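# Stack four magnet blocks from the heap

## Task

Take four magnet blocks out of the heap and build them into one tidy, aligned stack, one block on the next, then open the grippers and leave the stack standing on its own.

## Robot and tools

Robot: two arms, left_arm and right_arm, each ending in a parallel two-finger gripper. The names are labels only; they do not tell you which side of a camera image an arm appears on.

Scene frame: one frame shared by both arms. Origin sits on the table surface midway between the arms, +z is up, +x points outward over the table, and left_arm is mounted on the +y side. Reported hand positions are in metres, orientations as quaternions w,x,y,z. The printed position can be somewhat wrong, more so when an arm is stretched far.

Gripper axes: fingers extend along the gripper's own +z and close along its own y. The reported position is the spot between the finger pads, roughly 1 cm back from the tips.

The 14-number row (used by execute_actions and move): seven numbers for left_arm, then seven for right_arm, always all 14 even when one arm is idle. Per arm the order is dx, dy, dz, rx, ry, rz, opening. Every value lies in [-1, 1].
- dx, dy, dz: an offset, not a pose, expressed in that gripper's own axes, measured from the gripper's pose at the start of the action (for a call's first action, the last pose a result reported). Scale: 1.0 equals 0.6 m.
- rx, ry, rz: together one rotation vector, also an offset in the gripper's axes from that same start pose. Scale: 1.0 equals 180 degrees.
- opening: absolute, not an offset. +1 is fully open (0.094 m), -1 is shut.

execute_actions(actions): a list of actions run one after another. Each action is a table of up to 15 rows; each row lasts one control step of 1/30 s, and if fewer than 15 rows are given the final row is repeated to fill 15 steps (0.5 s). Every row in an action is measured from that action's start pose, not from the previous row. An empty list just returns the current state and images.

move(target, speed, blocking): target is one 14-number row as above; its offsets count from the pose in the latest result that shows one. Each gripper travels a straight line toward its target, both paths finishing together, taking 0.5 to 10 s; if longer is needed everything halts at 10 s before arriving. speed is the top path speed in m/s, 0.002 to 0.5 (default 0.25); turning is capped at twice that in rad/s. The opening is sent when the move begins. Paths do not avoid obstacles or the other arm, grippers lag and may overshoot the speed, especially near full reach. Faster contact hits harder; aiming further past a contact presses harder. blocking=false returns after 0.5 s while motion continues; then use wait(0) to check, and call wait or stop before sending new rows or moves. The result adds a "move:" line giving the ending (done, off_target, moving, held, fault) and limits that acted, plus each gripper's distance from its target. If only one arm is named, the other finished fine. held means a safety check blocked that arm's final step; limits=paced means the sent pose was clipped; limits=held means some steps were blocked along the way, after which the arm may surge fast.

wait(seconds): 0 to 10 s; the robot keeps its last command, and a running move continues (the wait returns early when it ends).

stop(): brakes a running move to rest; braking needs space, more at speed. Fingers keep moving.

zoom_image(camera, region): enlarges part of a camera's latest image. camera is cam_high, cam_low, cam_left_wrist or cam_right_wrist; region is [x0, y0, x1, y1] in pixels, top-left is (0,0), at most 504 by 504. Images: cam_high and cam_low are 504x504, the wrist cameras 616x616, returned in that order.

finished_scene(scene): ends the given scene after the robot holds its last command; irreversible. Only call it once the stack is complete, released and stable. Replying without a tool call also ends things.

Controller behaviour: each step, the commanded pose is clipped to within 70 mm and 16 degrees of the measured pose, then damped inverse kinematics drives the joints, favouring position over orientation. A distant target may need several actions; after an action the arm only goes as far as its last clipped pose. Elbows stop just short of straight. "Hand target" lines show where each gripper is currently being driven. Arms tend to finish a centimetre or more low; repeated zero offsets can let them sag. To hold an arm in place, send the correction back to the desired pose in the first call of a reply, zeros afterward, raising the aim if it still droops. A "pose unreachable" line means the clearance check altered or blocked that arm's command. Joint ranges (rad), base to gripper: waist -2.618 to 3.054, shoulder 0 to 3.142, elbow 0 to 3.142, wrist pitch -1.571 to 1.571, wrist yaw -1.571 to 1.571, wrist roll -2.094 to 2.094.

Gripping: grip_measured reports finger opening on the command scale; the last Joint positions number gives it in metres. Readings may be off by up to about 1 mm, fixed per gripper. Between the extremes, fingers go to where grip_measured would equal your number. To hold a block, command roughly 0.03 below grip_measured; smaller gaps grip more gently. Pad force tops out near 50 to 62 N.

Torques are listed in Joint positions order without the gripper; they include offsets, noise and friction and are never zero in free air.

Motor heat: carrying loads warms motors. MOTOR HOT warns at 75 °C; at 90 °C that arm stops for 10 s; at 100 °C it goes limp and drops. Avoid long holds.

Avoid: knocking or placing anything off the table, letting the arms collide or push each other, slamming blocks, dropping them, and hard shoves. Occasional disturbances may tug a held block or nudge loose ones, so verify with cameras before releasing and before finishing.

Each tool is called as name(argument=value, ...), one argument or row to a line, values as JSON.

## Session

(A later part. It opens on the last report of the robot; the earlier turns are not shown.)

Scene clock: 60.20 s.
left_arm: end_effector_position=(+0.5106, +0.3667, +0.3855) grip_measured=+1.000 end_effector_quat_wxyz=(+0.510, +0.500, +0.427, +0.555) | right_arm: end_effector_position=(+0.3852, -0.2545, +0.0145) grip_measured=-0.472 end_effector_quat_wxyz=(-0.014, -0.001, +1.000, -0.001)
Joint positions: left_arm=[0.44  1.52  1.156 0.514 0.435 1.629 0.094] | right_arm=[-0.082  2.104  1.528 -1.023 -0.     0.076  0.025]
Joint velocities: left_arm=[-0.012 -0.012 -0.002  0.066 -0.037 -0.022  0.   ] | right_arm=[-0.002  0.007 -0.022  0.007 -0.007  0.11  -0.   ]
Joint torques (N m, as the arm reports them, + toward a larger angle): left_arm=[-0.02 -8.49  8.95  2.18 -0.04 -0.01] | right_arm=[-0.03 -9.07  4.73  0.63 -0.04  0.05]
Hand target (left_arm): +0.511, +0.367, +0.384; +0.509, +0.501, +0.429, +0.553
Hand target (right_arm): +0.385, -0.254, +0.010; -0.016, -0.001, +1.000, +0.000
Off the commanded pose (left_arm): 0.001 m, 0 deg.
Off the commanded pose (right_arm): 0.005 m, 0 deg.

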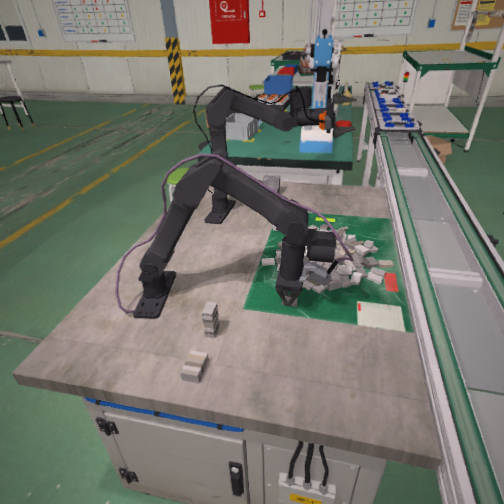

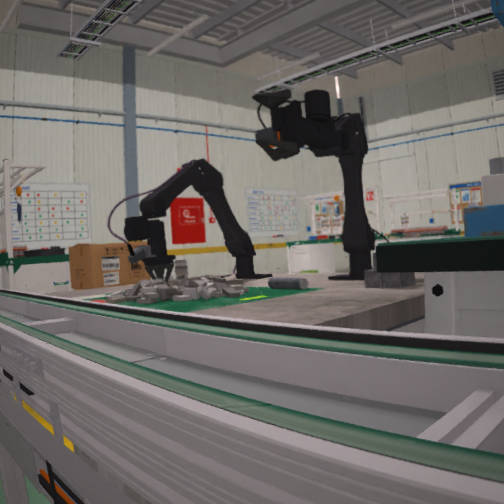

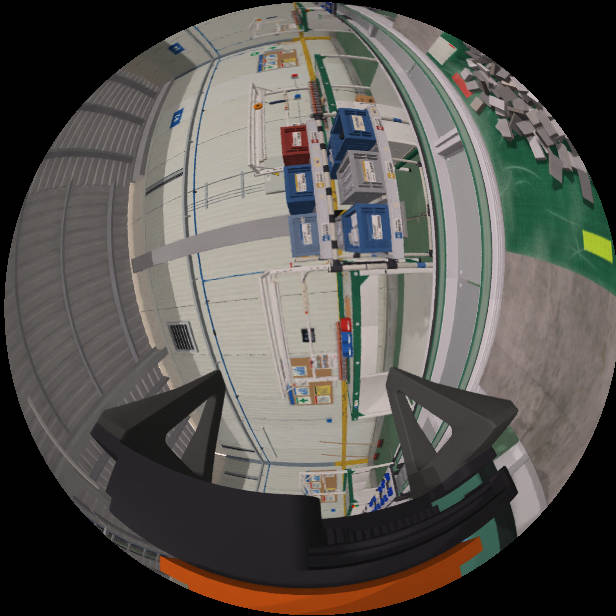

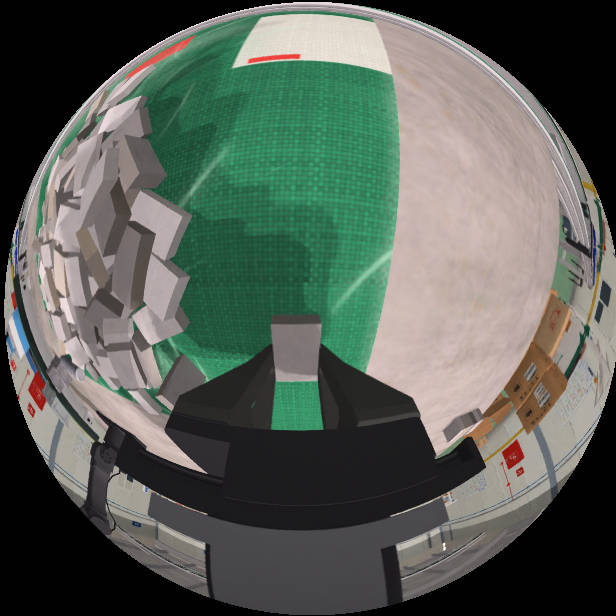

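execute_actions(
  actions=[
    [[0,0,0,0,0,0,1,0,0,0,0,0,0,-0.48],[0,0,0,0,0,0,1,0,0,0,0,0,0,-0.46],[0,0,0,0,0,0,1,0,0,0,0,0,0,-0.44],[0,0,0,0,0,0,1,0,0,0,0,0,0,-0.41],[0,0,0,0,0,0,1,0,0,0,0,0,0,-0.36],[0,0,0,0,0,0,1,0,0,0,0,0,0,-0.3],[0,0,0,0,0,0,1,0,0,-0.01,0,0,0,-0.25],[0,0,0,0,0,0,1,0,0,-0.02,0,0,0,-0.25],[0,0,0,0,0,0,1,0,0,-0.03,0,0,0,-0.25],[0,0,0,0,0,0,1,0,0,-0.04,0,0,0,-0.25],[0,0,0,0,0,0,1,0,0,-0.05,0,0,0,-0.25],[0,0,0,0,0,0,1,0,0,-0.06,0,0,0,-0.25],[0,0,0,0,0,0,1,0,0,-0.07,0,0,0,-0.25],[0,0,0,0,0,0,1,0,0,-0.08,0,0,0,-0.25],[0,0,0,0,0,0,1,0,0,-0.09,0,0,0,-0.25]],
  ],
)

wait(
  seconds=0.4,
)

zoom_image(
  camera="cam_right_wrist",
  region=[190,250,410,430],
)

Scene clock: 65.43 s.
left_arm: end_effector_position=(+0.5105, +0.3666, +0.3868) grip_measured=+1.000 end_effector_quat_wxyz=(+0.510, +0.500, +0.425, +0.557) | right_arm: end_effector_position=(+0.3837, -0.2547, +0.0361) grip_measured=-0.252 end_effector_quat_wxyz=(-0.023, -0.001, +1.000, -0.002)
Joint positions: left_arm=[0.44  1.52  1.156 0.519 0.435 1.629 0.094] | right_arm=[-0.082  2.091  1.597 -1.123 -0.     0.076  0.035]
Joint velocities: left_arm=[-0.002 -0.007 -0.012  0.037 -0.037  0.022  0.   ] | right_arm=[-0.017 -0.168  0.51  -0.637 -0.007  0.066 -0.001]
Joint torques (N m, as the arm reports them, + toward a larger angle): left_arm=[-0.02 -8.47  8.94  2.13 -0.04  0.  ] | right_arm=[ -0.03 -11.85   7.73   0.41  -0.04   0.02]
Hand target (left_arm): +0.511, +0.367, +0.386; +0.510, +0.500, +0.427, +0.555
Hand target (right_arm): +0.386, -0.255, +0.067; -0.011, -0.001, +1.000, -0.001
Off the commanded pose (left_arm): 0.001 m, 0 deg.
Off the commanded pose (right_arm): 0.033 m, 1 deg.

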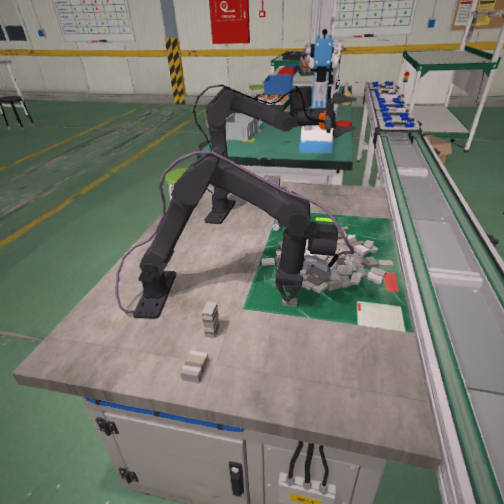

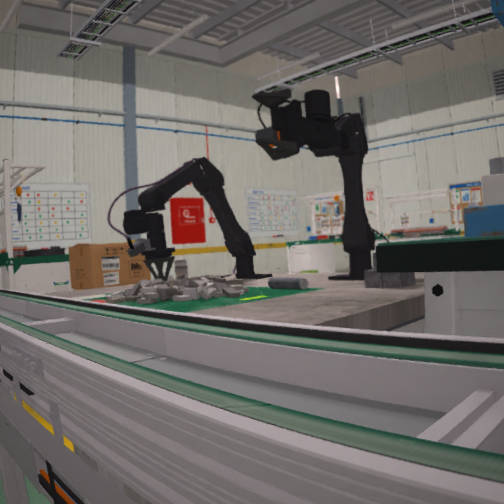

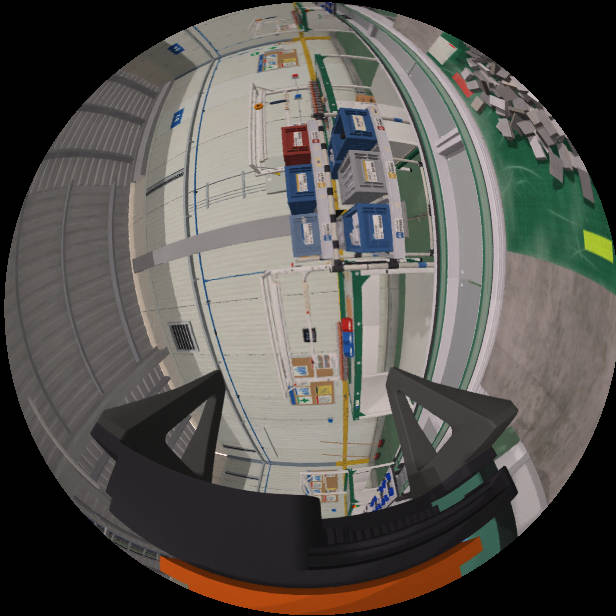

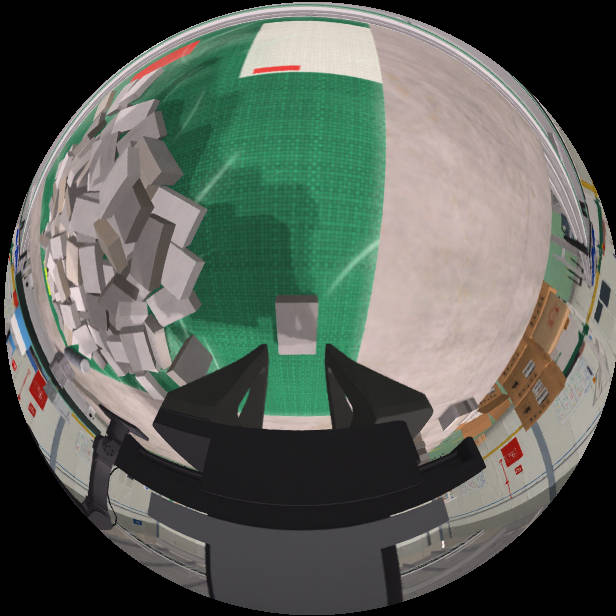

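Scene clock: 65.83 s.
left_arm: end_effector_position=(+0.5105, +0.3666, +0.3868) grip_measured=+1.000 end_effector_quat_wxyz=(+0.510, +0.500, +0.425, +0.557) | right_arm: end_effector_position=(+0.3840, -0.2546, +0.0595) grip_measured=-0.252 end_effector_quat_wxyz=(-0.016, -0.001, +1.000, -0.001)
Joint positions: left_arm=[0.44  1.52  1.156 0.519 0.435 1.629 0.094] | right_arm=[-0.082  2.058  1.641 -1.186 -0.     0.076  0.035]
Joint velocities: left_arm=[ 0.002 -0.007  0.007  0.022 -0.11   0.037  0.   ] | right_arm=[-0.012  0.002 -0.012 -0.037  0.007  0.051  0.   ]
Joint torques (N m, as the arm reports them, + toward a larger angle): left_arm=[-0.02 -8.48  8.94  2.17 -0.04  0.  ] | right_arm=[-0.15 -9.91  6.86  0.35 -0.05 -0.01]
Hand target (left_arm): +0.511, +0.367, +0.386; +0.510, +0.500, +0.427, +0.555
Hand target (right_arm): +0.386, -0.255, +0.067; -0.011, -0.001, +1.000, -0.001
Off the commanded pose (left_arm): 0.001 m, 0 deg.
Off the commanded pose (right_arm): 0.009 m, 0 deg.
wait: 0.40 s; no rest

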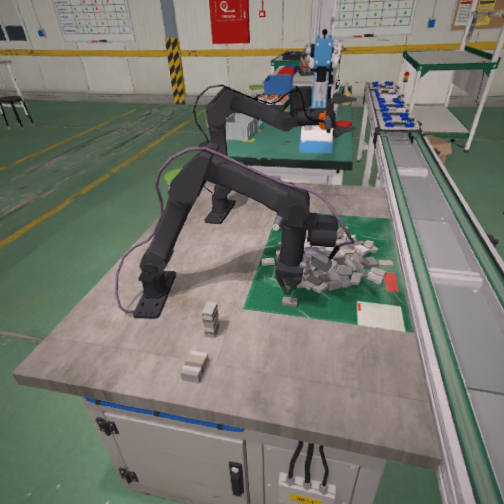

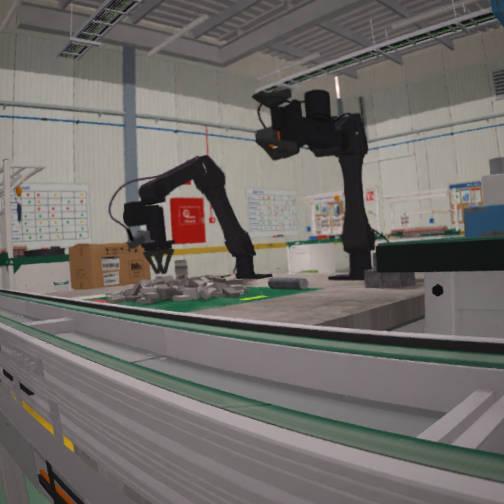

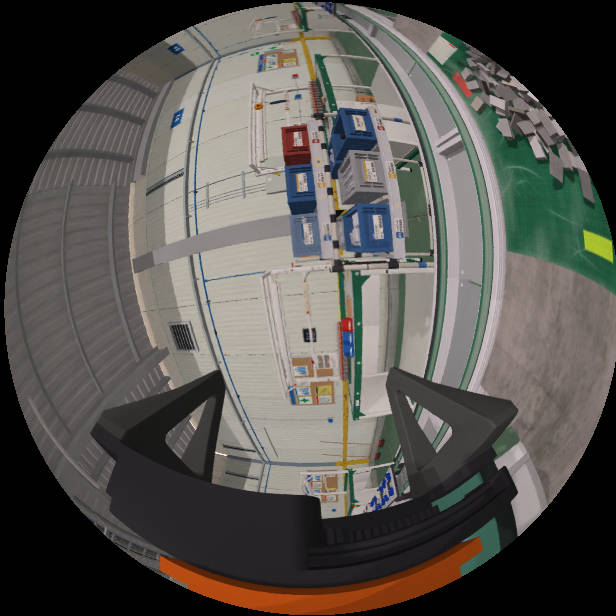

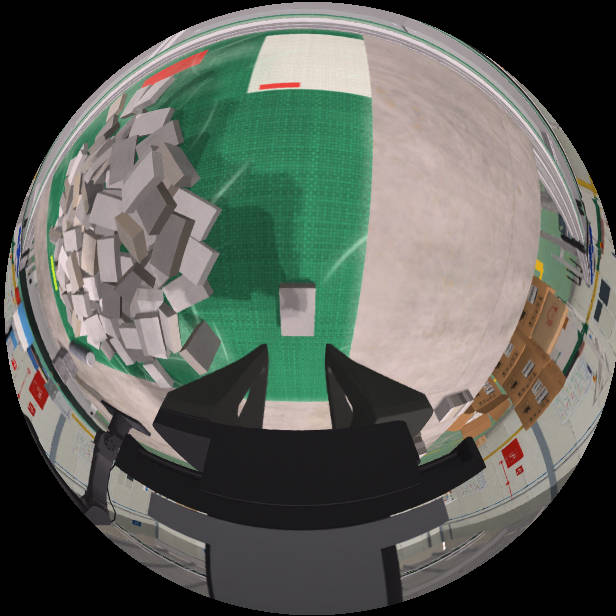

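Region (190, 250, 410, 430) of cam_right_wrist's 616x616 image, scaled by 2.291, with more detail than that image has; it fills the top 412 rows of this view, and the rest is white.

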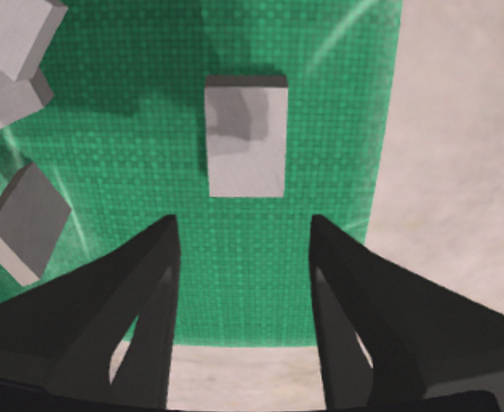

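move(
  target=[0,0,0,0,0,0,1,-0.137,0.215,-0.02,0.0042,-0.0097,-0.305,-0.2],
  speed=0.3,
)

zoom_image(
  camera="cam_right_wrist",
  region=[190,230,410,410],
)

Scene clock: 69.73 s.
left_arm: end_effector_position=(+0.5103, +0.3666, +0.3881) grip_measured=+1.000 end_effector_quat_wxyz=(+0.511, +0.499, +0.423, +0.558) | right_arm: end_effector_position=(+0.4659, -0.1277, +0.0682) grip_measured=-0.202 end_effector_quat_wxyz=(+0.004, -0.455, +0.890, -0.001)
Joint positions: left_arm=[0.44  1.52  1.156 0.525 0.435 1.629 0.094] | right_arm=[ 0.166  2.574  2.558 -1.546 -0.    -0.619  0.037]
Joint velocities: left_arm=[ 0.007 -0.017  0.002  0.095 -0.037 -0.037  0.   ] | right_arm=[ 0.017 -0.002 -0.007 -0.007 -0.051 -0.022 -0.   ]
Joint torques (N m, as the arm reports them, + toward a larger angle): left_arm=[-0.02 -8.49  8.95  2.17 -0.04  0.  ] | right_arm=[  0.48 -11.51   7.6    0.44  -0.03  -0.06]
Hand target (left_arm): +0.510, +0.367, +0.387; +0.510, +0.500, +0.425, +0.557
Hand target (right_arm): +0.466, -0.125, +0.069; +0.004, -0.462, +0.887, +0.000
Off the commanded pose (left_arm): 0.001 m, 0 deg.
Off the commanded pose (right_arm): 0.002 m, 1 deg.
joint sent to its limit (right arm) — the command would take joint 4 (wrist pitch) past its lower limit, so that joint was sent only as far as its limit.
move: done

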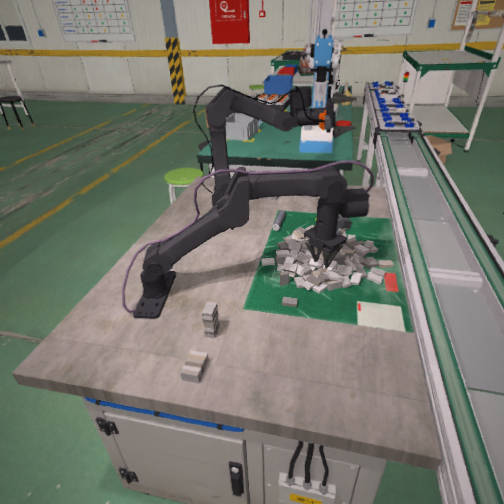

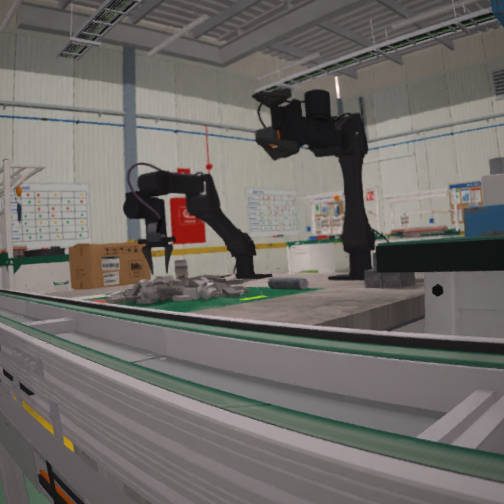

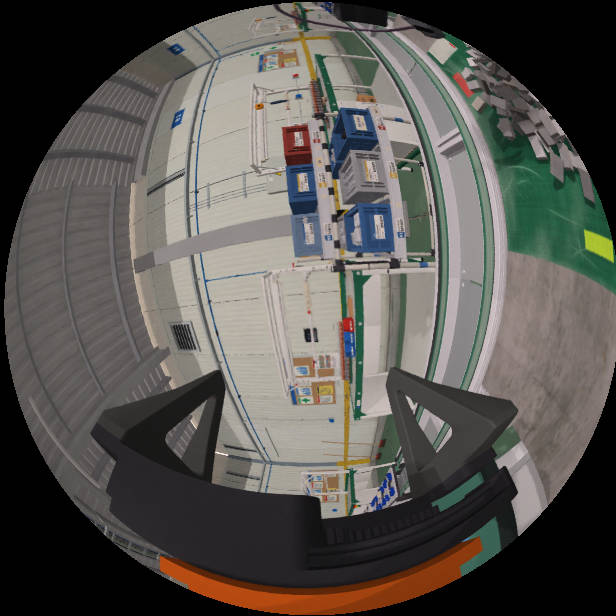

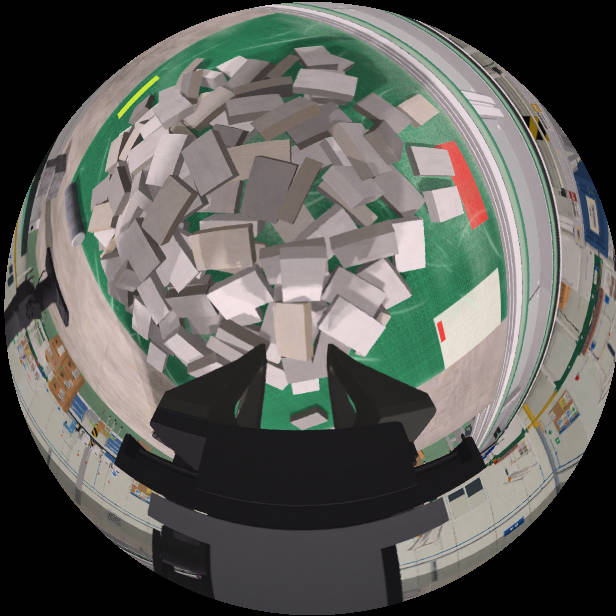

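Region (190, 230, 410, 410) of cam_right_wrist's 616x616 image, scaled by 2.291, with more detail than that image has; it fills the top 412 rows of this view, and the rest is white.

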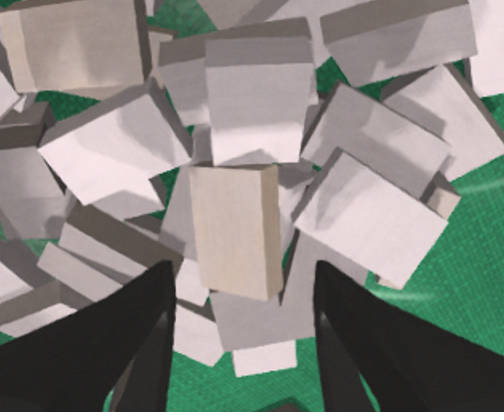

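move(
  target=[0,0,0,0,0,0,1,-0.008,0.004,0.04,0,0,-0.033,-0.25],
  speed=0.08,
)

zoom_image(
  camera="cam_right_wrist",
  region=[190,250,410,430],
)

Scene clock: 74.50 s.
left_arm: end_effector_position=(+0.5101, +0.3665, +0.3895) grip_measured=+1.000 end_effector_quat_wxyz=(+0.511, +0.498, +0.421, +0.560) | right_arm: end_effector_position=(+0.4679, -0.1260, +0.0496) grip_measured=-0.248 end_effector_quat_wxyz=(+0.004, -0.492, +0.871, -0.001)
Joint positions: left_arm=[0.44  1.52  1.156 0.531 0.435 1.629 0.094] | right_arm=[ 0.168  2.568  2.472 -1.467 -0.    -0.701  0.035]
Joint velocities: left_arm=[-0.002 -0.007  0.002  0.037  0.007 -0.022  0.   ] | right_arm=[-0.007 -0.017 -0.012 -0.007 -0.051 -0.081 -0.   ]
Joint torques (N m, as the arm reports them, + toward a larger angle): left_arm=[-0.02 -8.48  8.94  2.17 -0.04  0.  ] | right_arm=[  0.76 -13.04   3.36   0.84  -0.05  -0.08]
Hand target (left_arm): +0.510, +0.367, +0.388; +0.511, +0.499, +0.423, +0.558
Hand target (right_arm): +0.467, -0.122, +0.044; +0.003, -0.501, +0.866, -0.001
Off the commanded pose (left_arm): 0.001 m, 0 deg.
Off the commanded pose (right_arm): 0.007 m, 1 deg.
move: done

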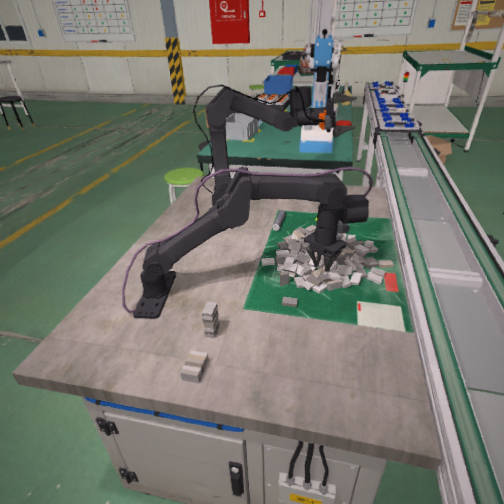

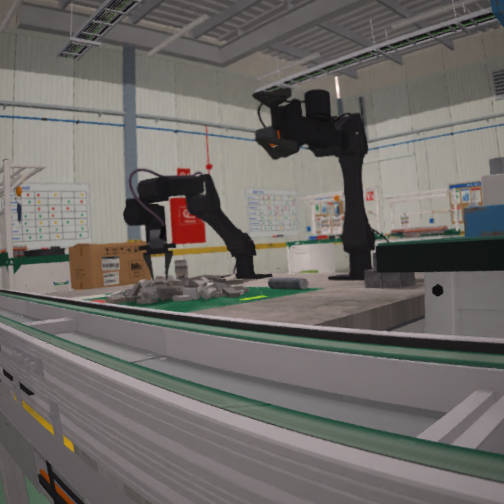

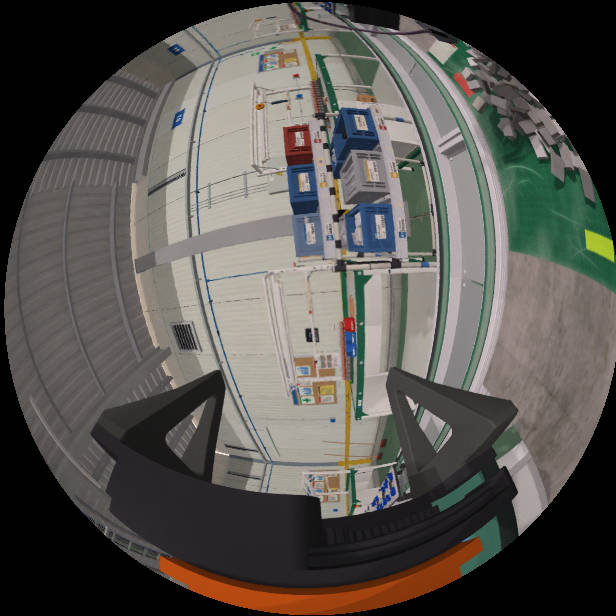

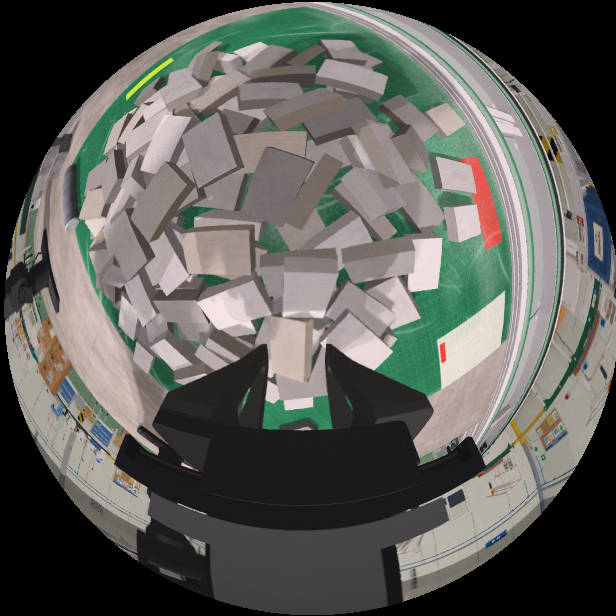

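Region (190, 250, 410, 430) of cam_right_wrist's 616x616 image, scaled by 2.291, with more detail than that image has; it fills the top 412 rows of this view, and the rest is white.

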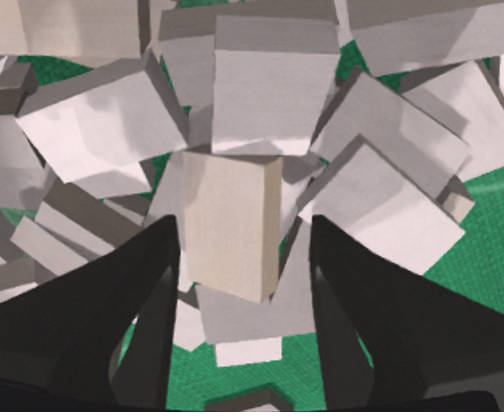

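move(
  target=[0,0,0,0,0,0,1,-0.004,0.008,0.0,0.06,0,0,-0.25],
  speed=0.1,
)

zoom_image(
  camera="cam_right_wrist",
  region=[190,250,410,430],
)

Scene clock: 77.53 s.
left_arm: end_effector_position=(+0.5099, +0.3664, +0.3908) grip_measured=+1.000 end_effector_quat_wxyz=(+0.512, +0.497, +0.419, +0.562) | right_arm: end_effector_position=(+0.4674, -0.1220, +0.0469) grip_measured=-0.248 end_effector_quat_wxyz=(+0.047, -0.491, +0.866, -0.077)
Joint positions: left_arm=[0.44  1.52  1.156 0.537 0.435 1.629 0.094] | right_arm=[ 0.226  2.391  2.124 -1.189  0.14  -0.655  0.035]
Joint velocities: left_arm=[ 0.007  0.007  0.007 -0.051  0.022  0.037  0.   ] | right_arm=[-0.017 -0.002  0.002 -0.022 -0.037 -0.022  0.   ]
Joint torques (N m, as the arm reports them, + toward a larger angle): left_arm=[-0.01 -8.47  8.94  2.16 -0.04  0.  ] | right_arm=[  0.57 -13.5    4.23   0.93   0.11   0.11]
Hand target (left_arm): +0.510, +0.366, +0.389; +0.511, +0.498, +0.421, +0.560
Hand target (right_arm): +0.465, -0.121, +0.050; +0.050, -0.489, +0.867, -0.082
Off the commanded pose (left_arm): 0.001 m, 0 deg.
Off the commanded pose (right_arm): 0.004 m, 1 deg.
move: done

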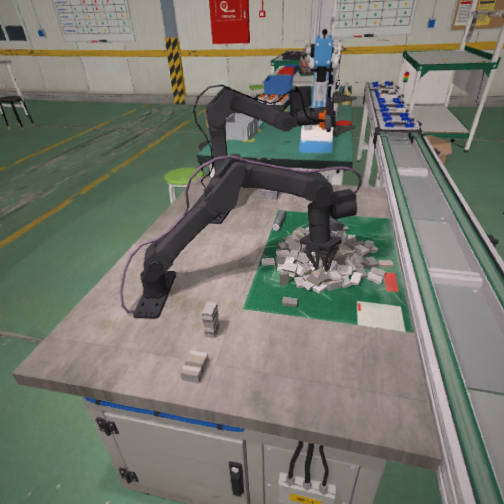

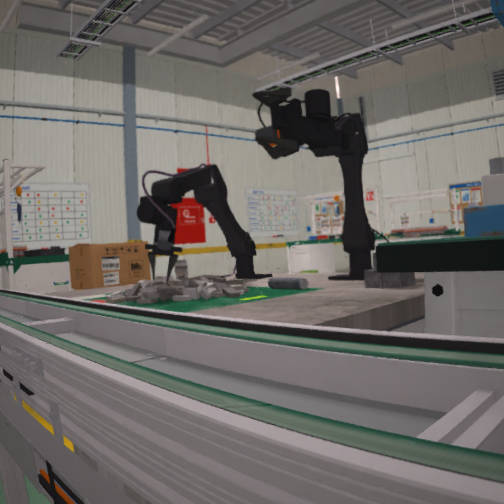

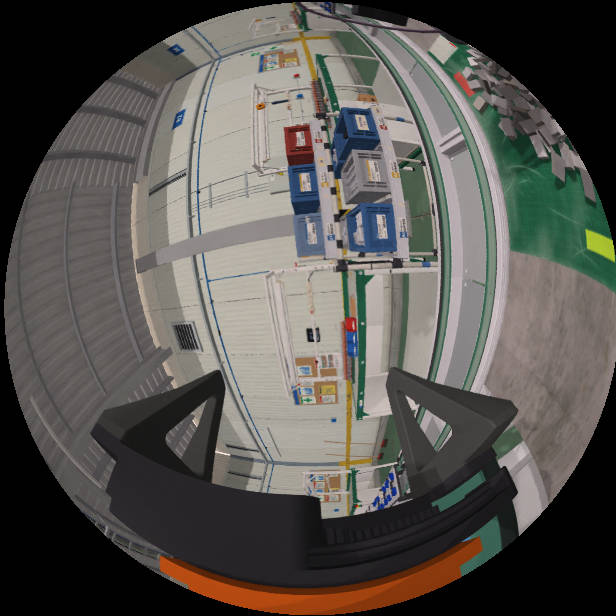

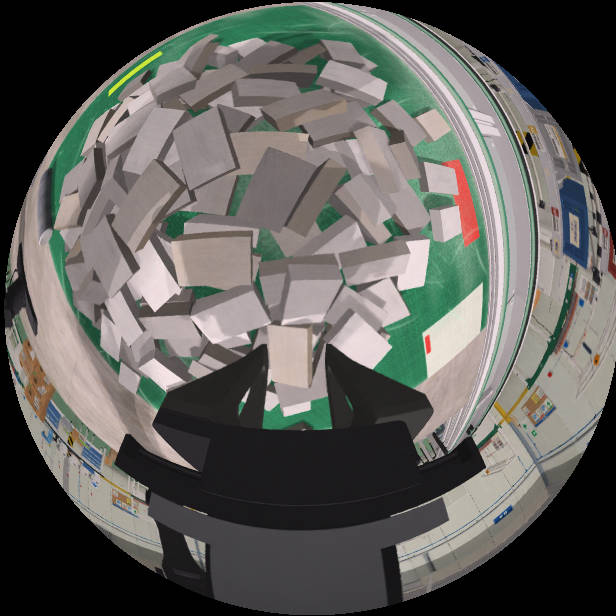

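Region (190, 250, 410, 430) of cam_right_wrist's 616x616 image, scaled by 2.291, with more detail than that image has; it fills the top 412 rows of this view, and the rest is white.

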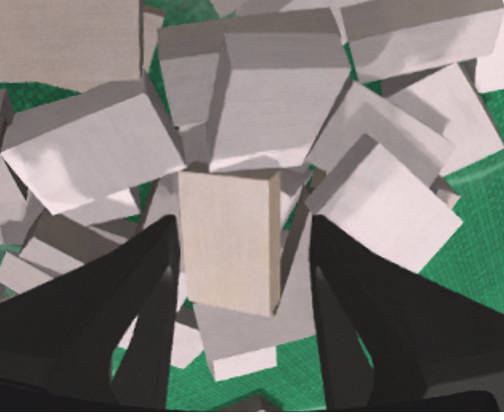

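move(
  target=[0,0,0,0,0,0,1,0.002,0.014,-0.004,0.025,0,0,-0.25],
  speed=0.06,
)

zoom_image(
  camera="cam_right_wrist",
  region=[190,250,410,430],
)

Scene clock: 80.17 s.
left_arm: end_effector_position=(+0.5097, +0.3663, +0.3921) grip_measured=+1.000 end_effector_quat_wxyz=(+0.512, +0.496, +0.417, +0.564) | right_arm: end_effector_position=(+0.4623, -0.1192, +0.0448) grip_measured=-0.248 end_effector_quat_wxyz=(+0.064, -0.491, +0.862, -0.105)
Joint positions: left_arm=[0.44  1.52  1.156 0.542 0.435 1.629 0.094] | right_arm=[ 0.255  2.327  1.993 -1.087  0.195 -0.636  0.035]
Joint velocities: left_arm=[ 0.002  0.007 -0.002 -0.051  0.007  0.007  0.   ] | right_arm=[-0.037 -0.012 -0.022  0.037 -0.007 -0.081 -0.   ]
Joint torques (N m, as the arm reports them, + toward a larger angle): left_arm=[-0.01 -8.47  8.93  2.16 -0.04 -0.01] | right_arm=[  0.69 -13.14   4.03   0.94   0.19   0.12]
Hand target (left_arm): +0.510, +0.366, +0.391; +0.512, +0.497, +0.419, +0.562
Hand target (right_arm): +0.459, -0.119, +0.048; +0.066, -0.489, +0.863, -0.110
Off the commanded pose (left_arm): 0.001 m, 0 deg.
Off the commanded pose (right_arm): 0.004 m, 1 deg.
move: done

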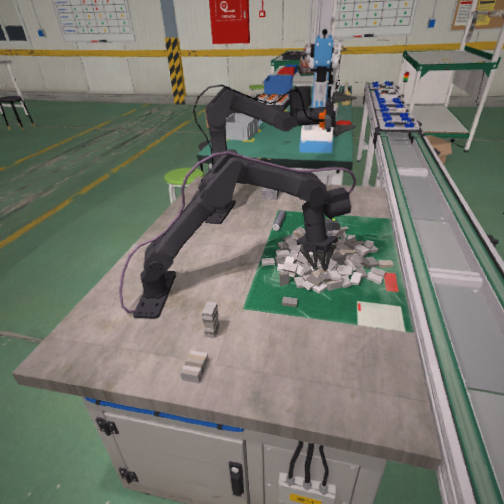

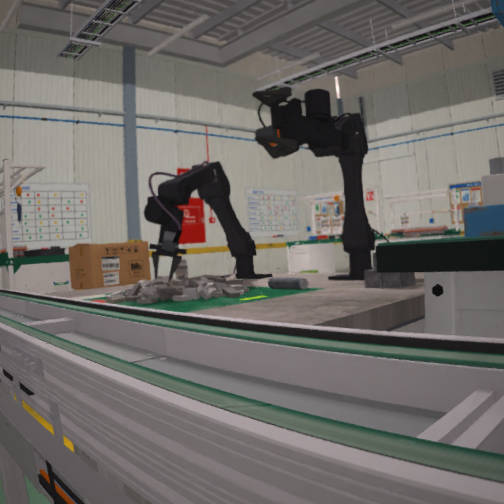

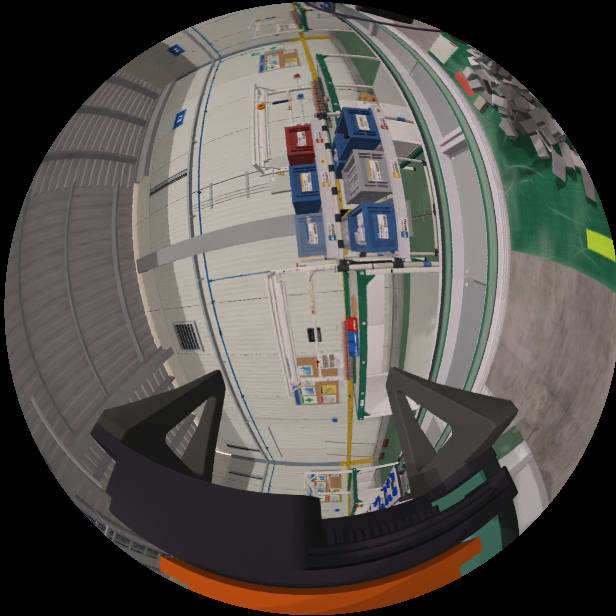

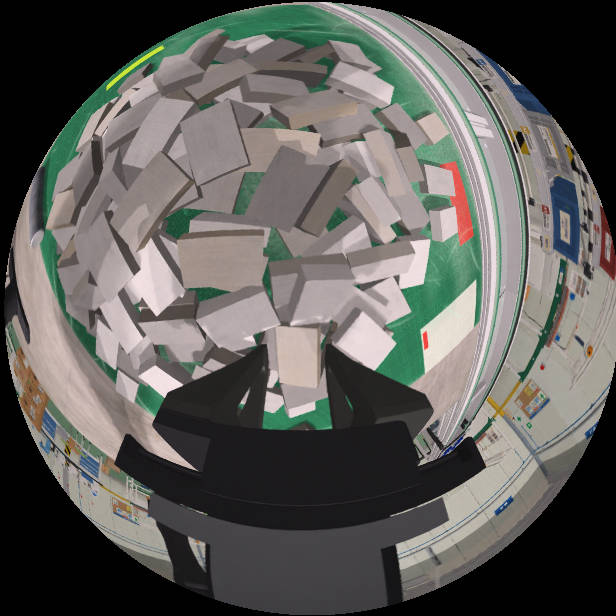

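Region (190, 250, 410, 430) of cam_right_wrist's 616x616 image, scaled by 2.291, with more detail than that image has; it fills the top 412 rows of this view, and the rest is white.

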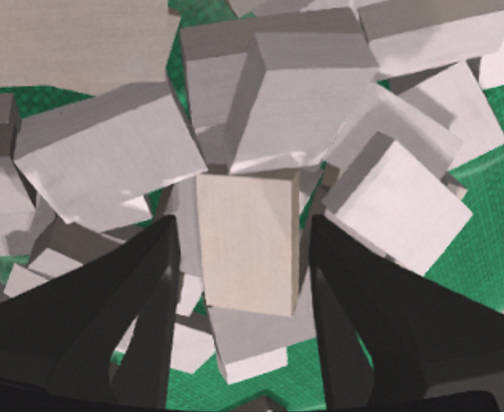

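execute_actions(
  actions=[
    [[0,0,0,0,0,0,1,0,0,0.005,0,0,0,-0.27],[0,0,0,0,0,0,1,0,0,0.01,0,0,0,-0.28],[0,0,0,0,0,0,1,0,0.001,0.014,-0.001,0,0,-0.28],[0,0,0,0,0,0,1,0,0.001,0.018,-0.002,0,0,-0.28],[0,0,0,0,0,0,1,0,0.002,0.021,-0.003,0,0,-0.28],[0,0,0,0,0,0,1,0,0.002,0.024,-0.004,0,0,-0.28],[0,0,0,0,0,0,1,0,0.003,0.027,-0.005,0,0,-0.28]],
  ],
)

zoom_image(
  camera="cam_right_wrist",
  region=[190,250,410,430],
)

Scene clock: 82.20 s.
left_arm: end_effector_position=(+0.5095, +0.3662, +0.3933) grip_measured=+1.000 end_effector_quat_wxyz=(+0.513, +0.495, +0.415, +0.565) | right_arm: end_effector_position=(+0.4679, -0.1167, +0.0457) grip_measured=-0.278 end_effector_quat_wxyz=(+0.076, -0.490, +0.862, -0.106)
Joint positions: left_arm=[0.44  1.52  1.156 0.548 0.435 1.629 0.094] | right_arm=[ 0.255  2.327  1.993 -1.061  0.194 -0.635  0.034]
Joint velocities: left_arm=[ 0.007  0.002  0.007  0.007 -0.022  0.007  0.   ] | right_arm=[ 0.002  0.002 -0.007  0.007 -0.022 -0.007 -0.001]
Joint torques (N m, as the arm reports them, + toward a larger angle): left_arm=[-0.02 -8.48  8.93  2.12 -0.04  0.  ] | right_arm=[ -0.64 -10.04   4.38   1.05  -0.08  -0.02]
Hand target (left_arm): +0.510, +0.366, +0.392; +0.512, +0.496, +0.417, +0.564
Hand target (right_arm): +0.464, -0.120, +0.029; +0.059, -0.492, +0.863, -0.098
Off the commanded pose (left_arm): 0.001 m, 0 deg.
Off the commanded pose (right_arm): 0.018 m, 2 deg.

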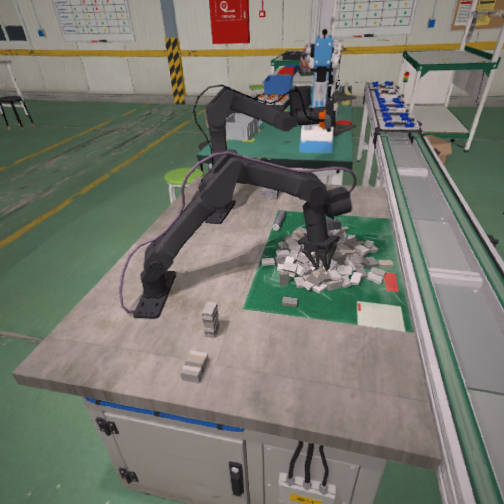

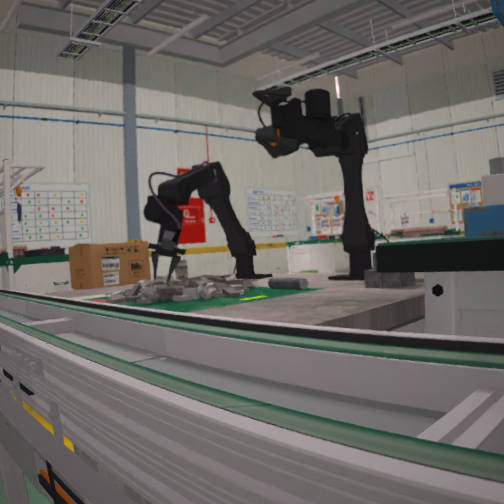

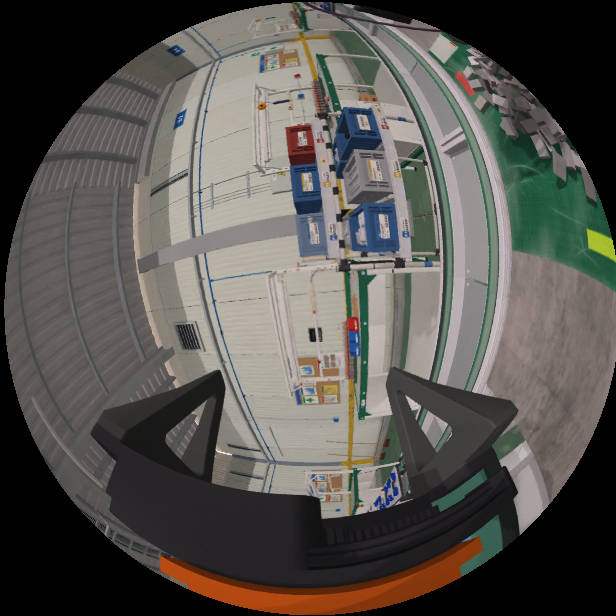

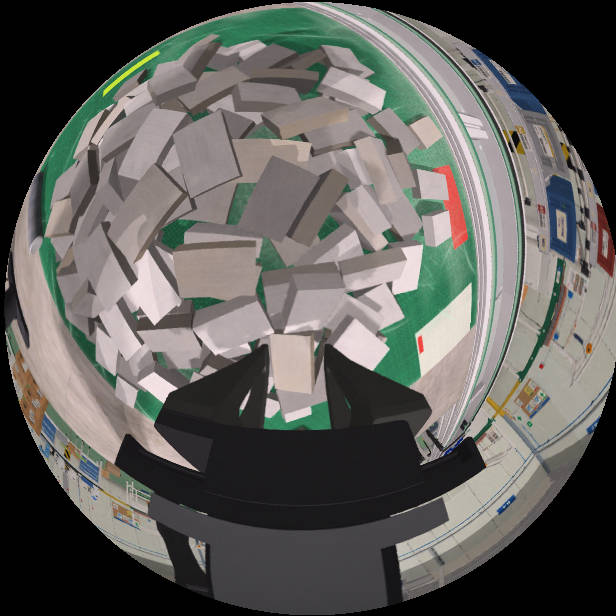

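Region (190, 250, 410, 430) of cam_right_wrist's 616x616 image, scaled by 2.291, with more detail than that image has; it fills the top 412 rows of this view, and the rest is white.

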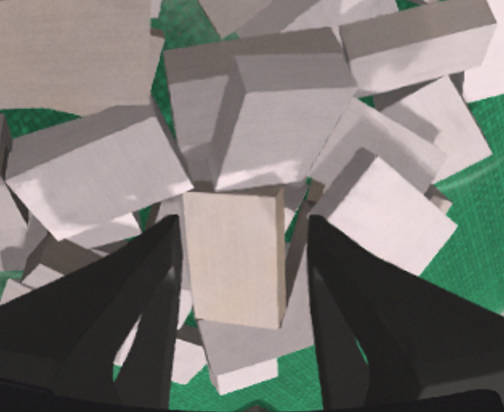

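execute_actions(
  actions=[],
)

Scene clock: 86.50 s.
left_arm: end_effector_position=(+0.5095, +0.3662, +0.3933) grip_measured=+1.000 end_effector_quat_wxyz=(+0.513, +0.495, +0.415, +0.565) | right_arm: end_effector_position=(+0.4682, -0.1165, +0.0457) grip_measured=-0.278 end_effector_quat_wxyz=(+0.077, -0.489, +0.862, -0.106)
Joint positions: left_arm=[0.44  1.52  1.156 0.548 0.435 1.629 0.094] | right_arm=[ 0.255  2.327  1.993 -1.059  0.194 -0.635  0.034]
Joint velocities: left_arm=[ 0.002  0.012 -0.017  0.007  0.081  0.007  0.   ] | right_arm=[ 0.012 -0.012 -0.002  0.037 -0.007 -0.081  0.001]
Joint torques (N m, as the arm reports them, + toward a larger angle): left_arm=[-0.02 -8.46  8.93  2.16 -0.05  0.  ] | right_arm=[ -0.69 -10.03   4.5    1.05  -0.05  -0.04]
Hand target (left_arm): +0.510, +0.366, +0.392; +0.512, +0.496, +0.417, +0.564
Hand target (right_arm): +0.464, -0.120, +0.029; +0.059, -0.492, +0.863, -0.098
Off the commanded pose (left_arm): 0.001 m, 0 deg.
Off the commanded pose (right_arm): 0.018 m, 2 deg.

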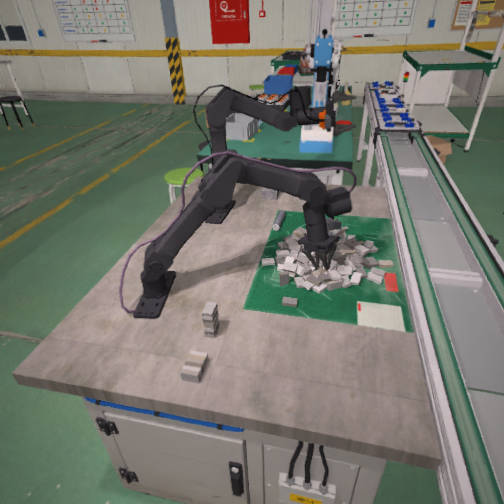

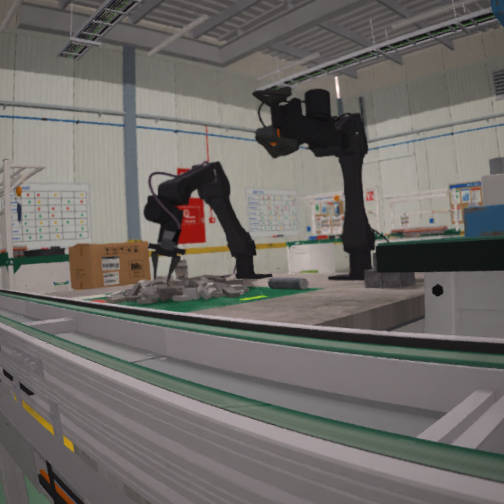

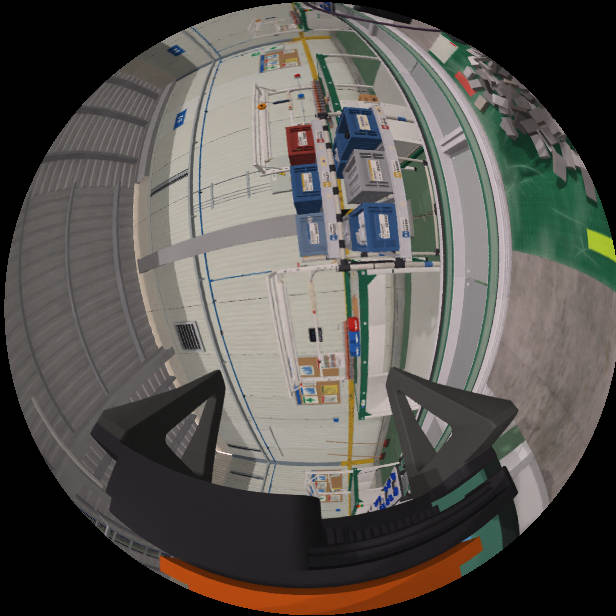

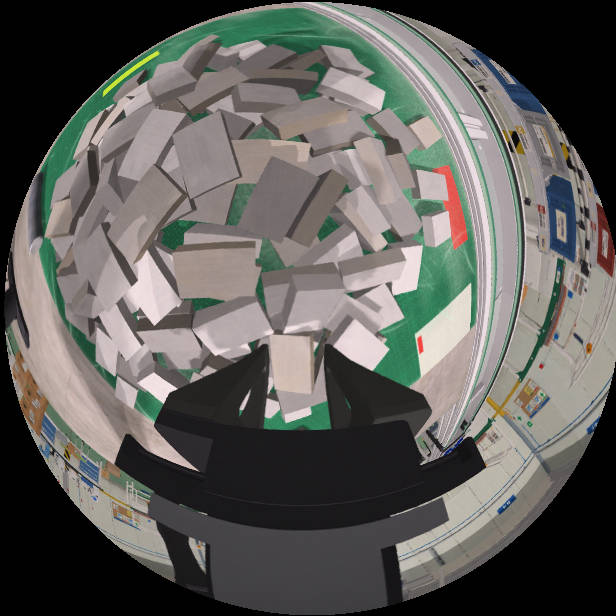

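zoom_image(
  camera="cam_right_wrist",
  region=[190, 250, 410, 430],
)

Region (190, 250, 410, 430) of cam_right_wrist's 616x616 image, scaled by 2.291, with more detail than that image has; it fills the top 412 rows of this view, and the rest is white.

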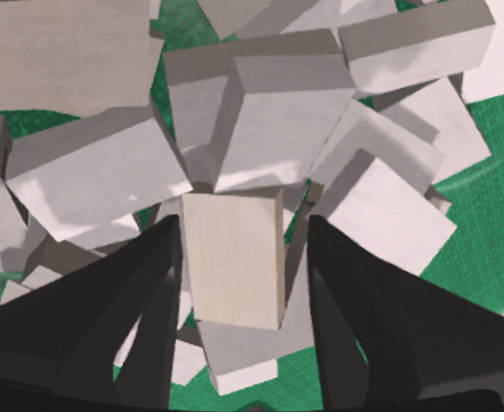

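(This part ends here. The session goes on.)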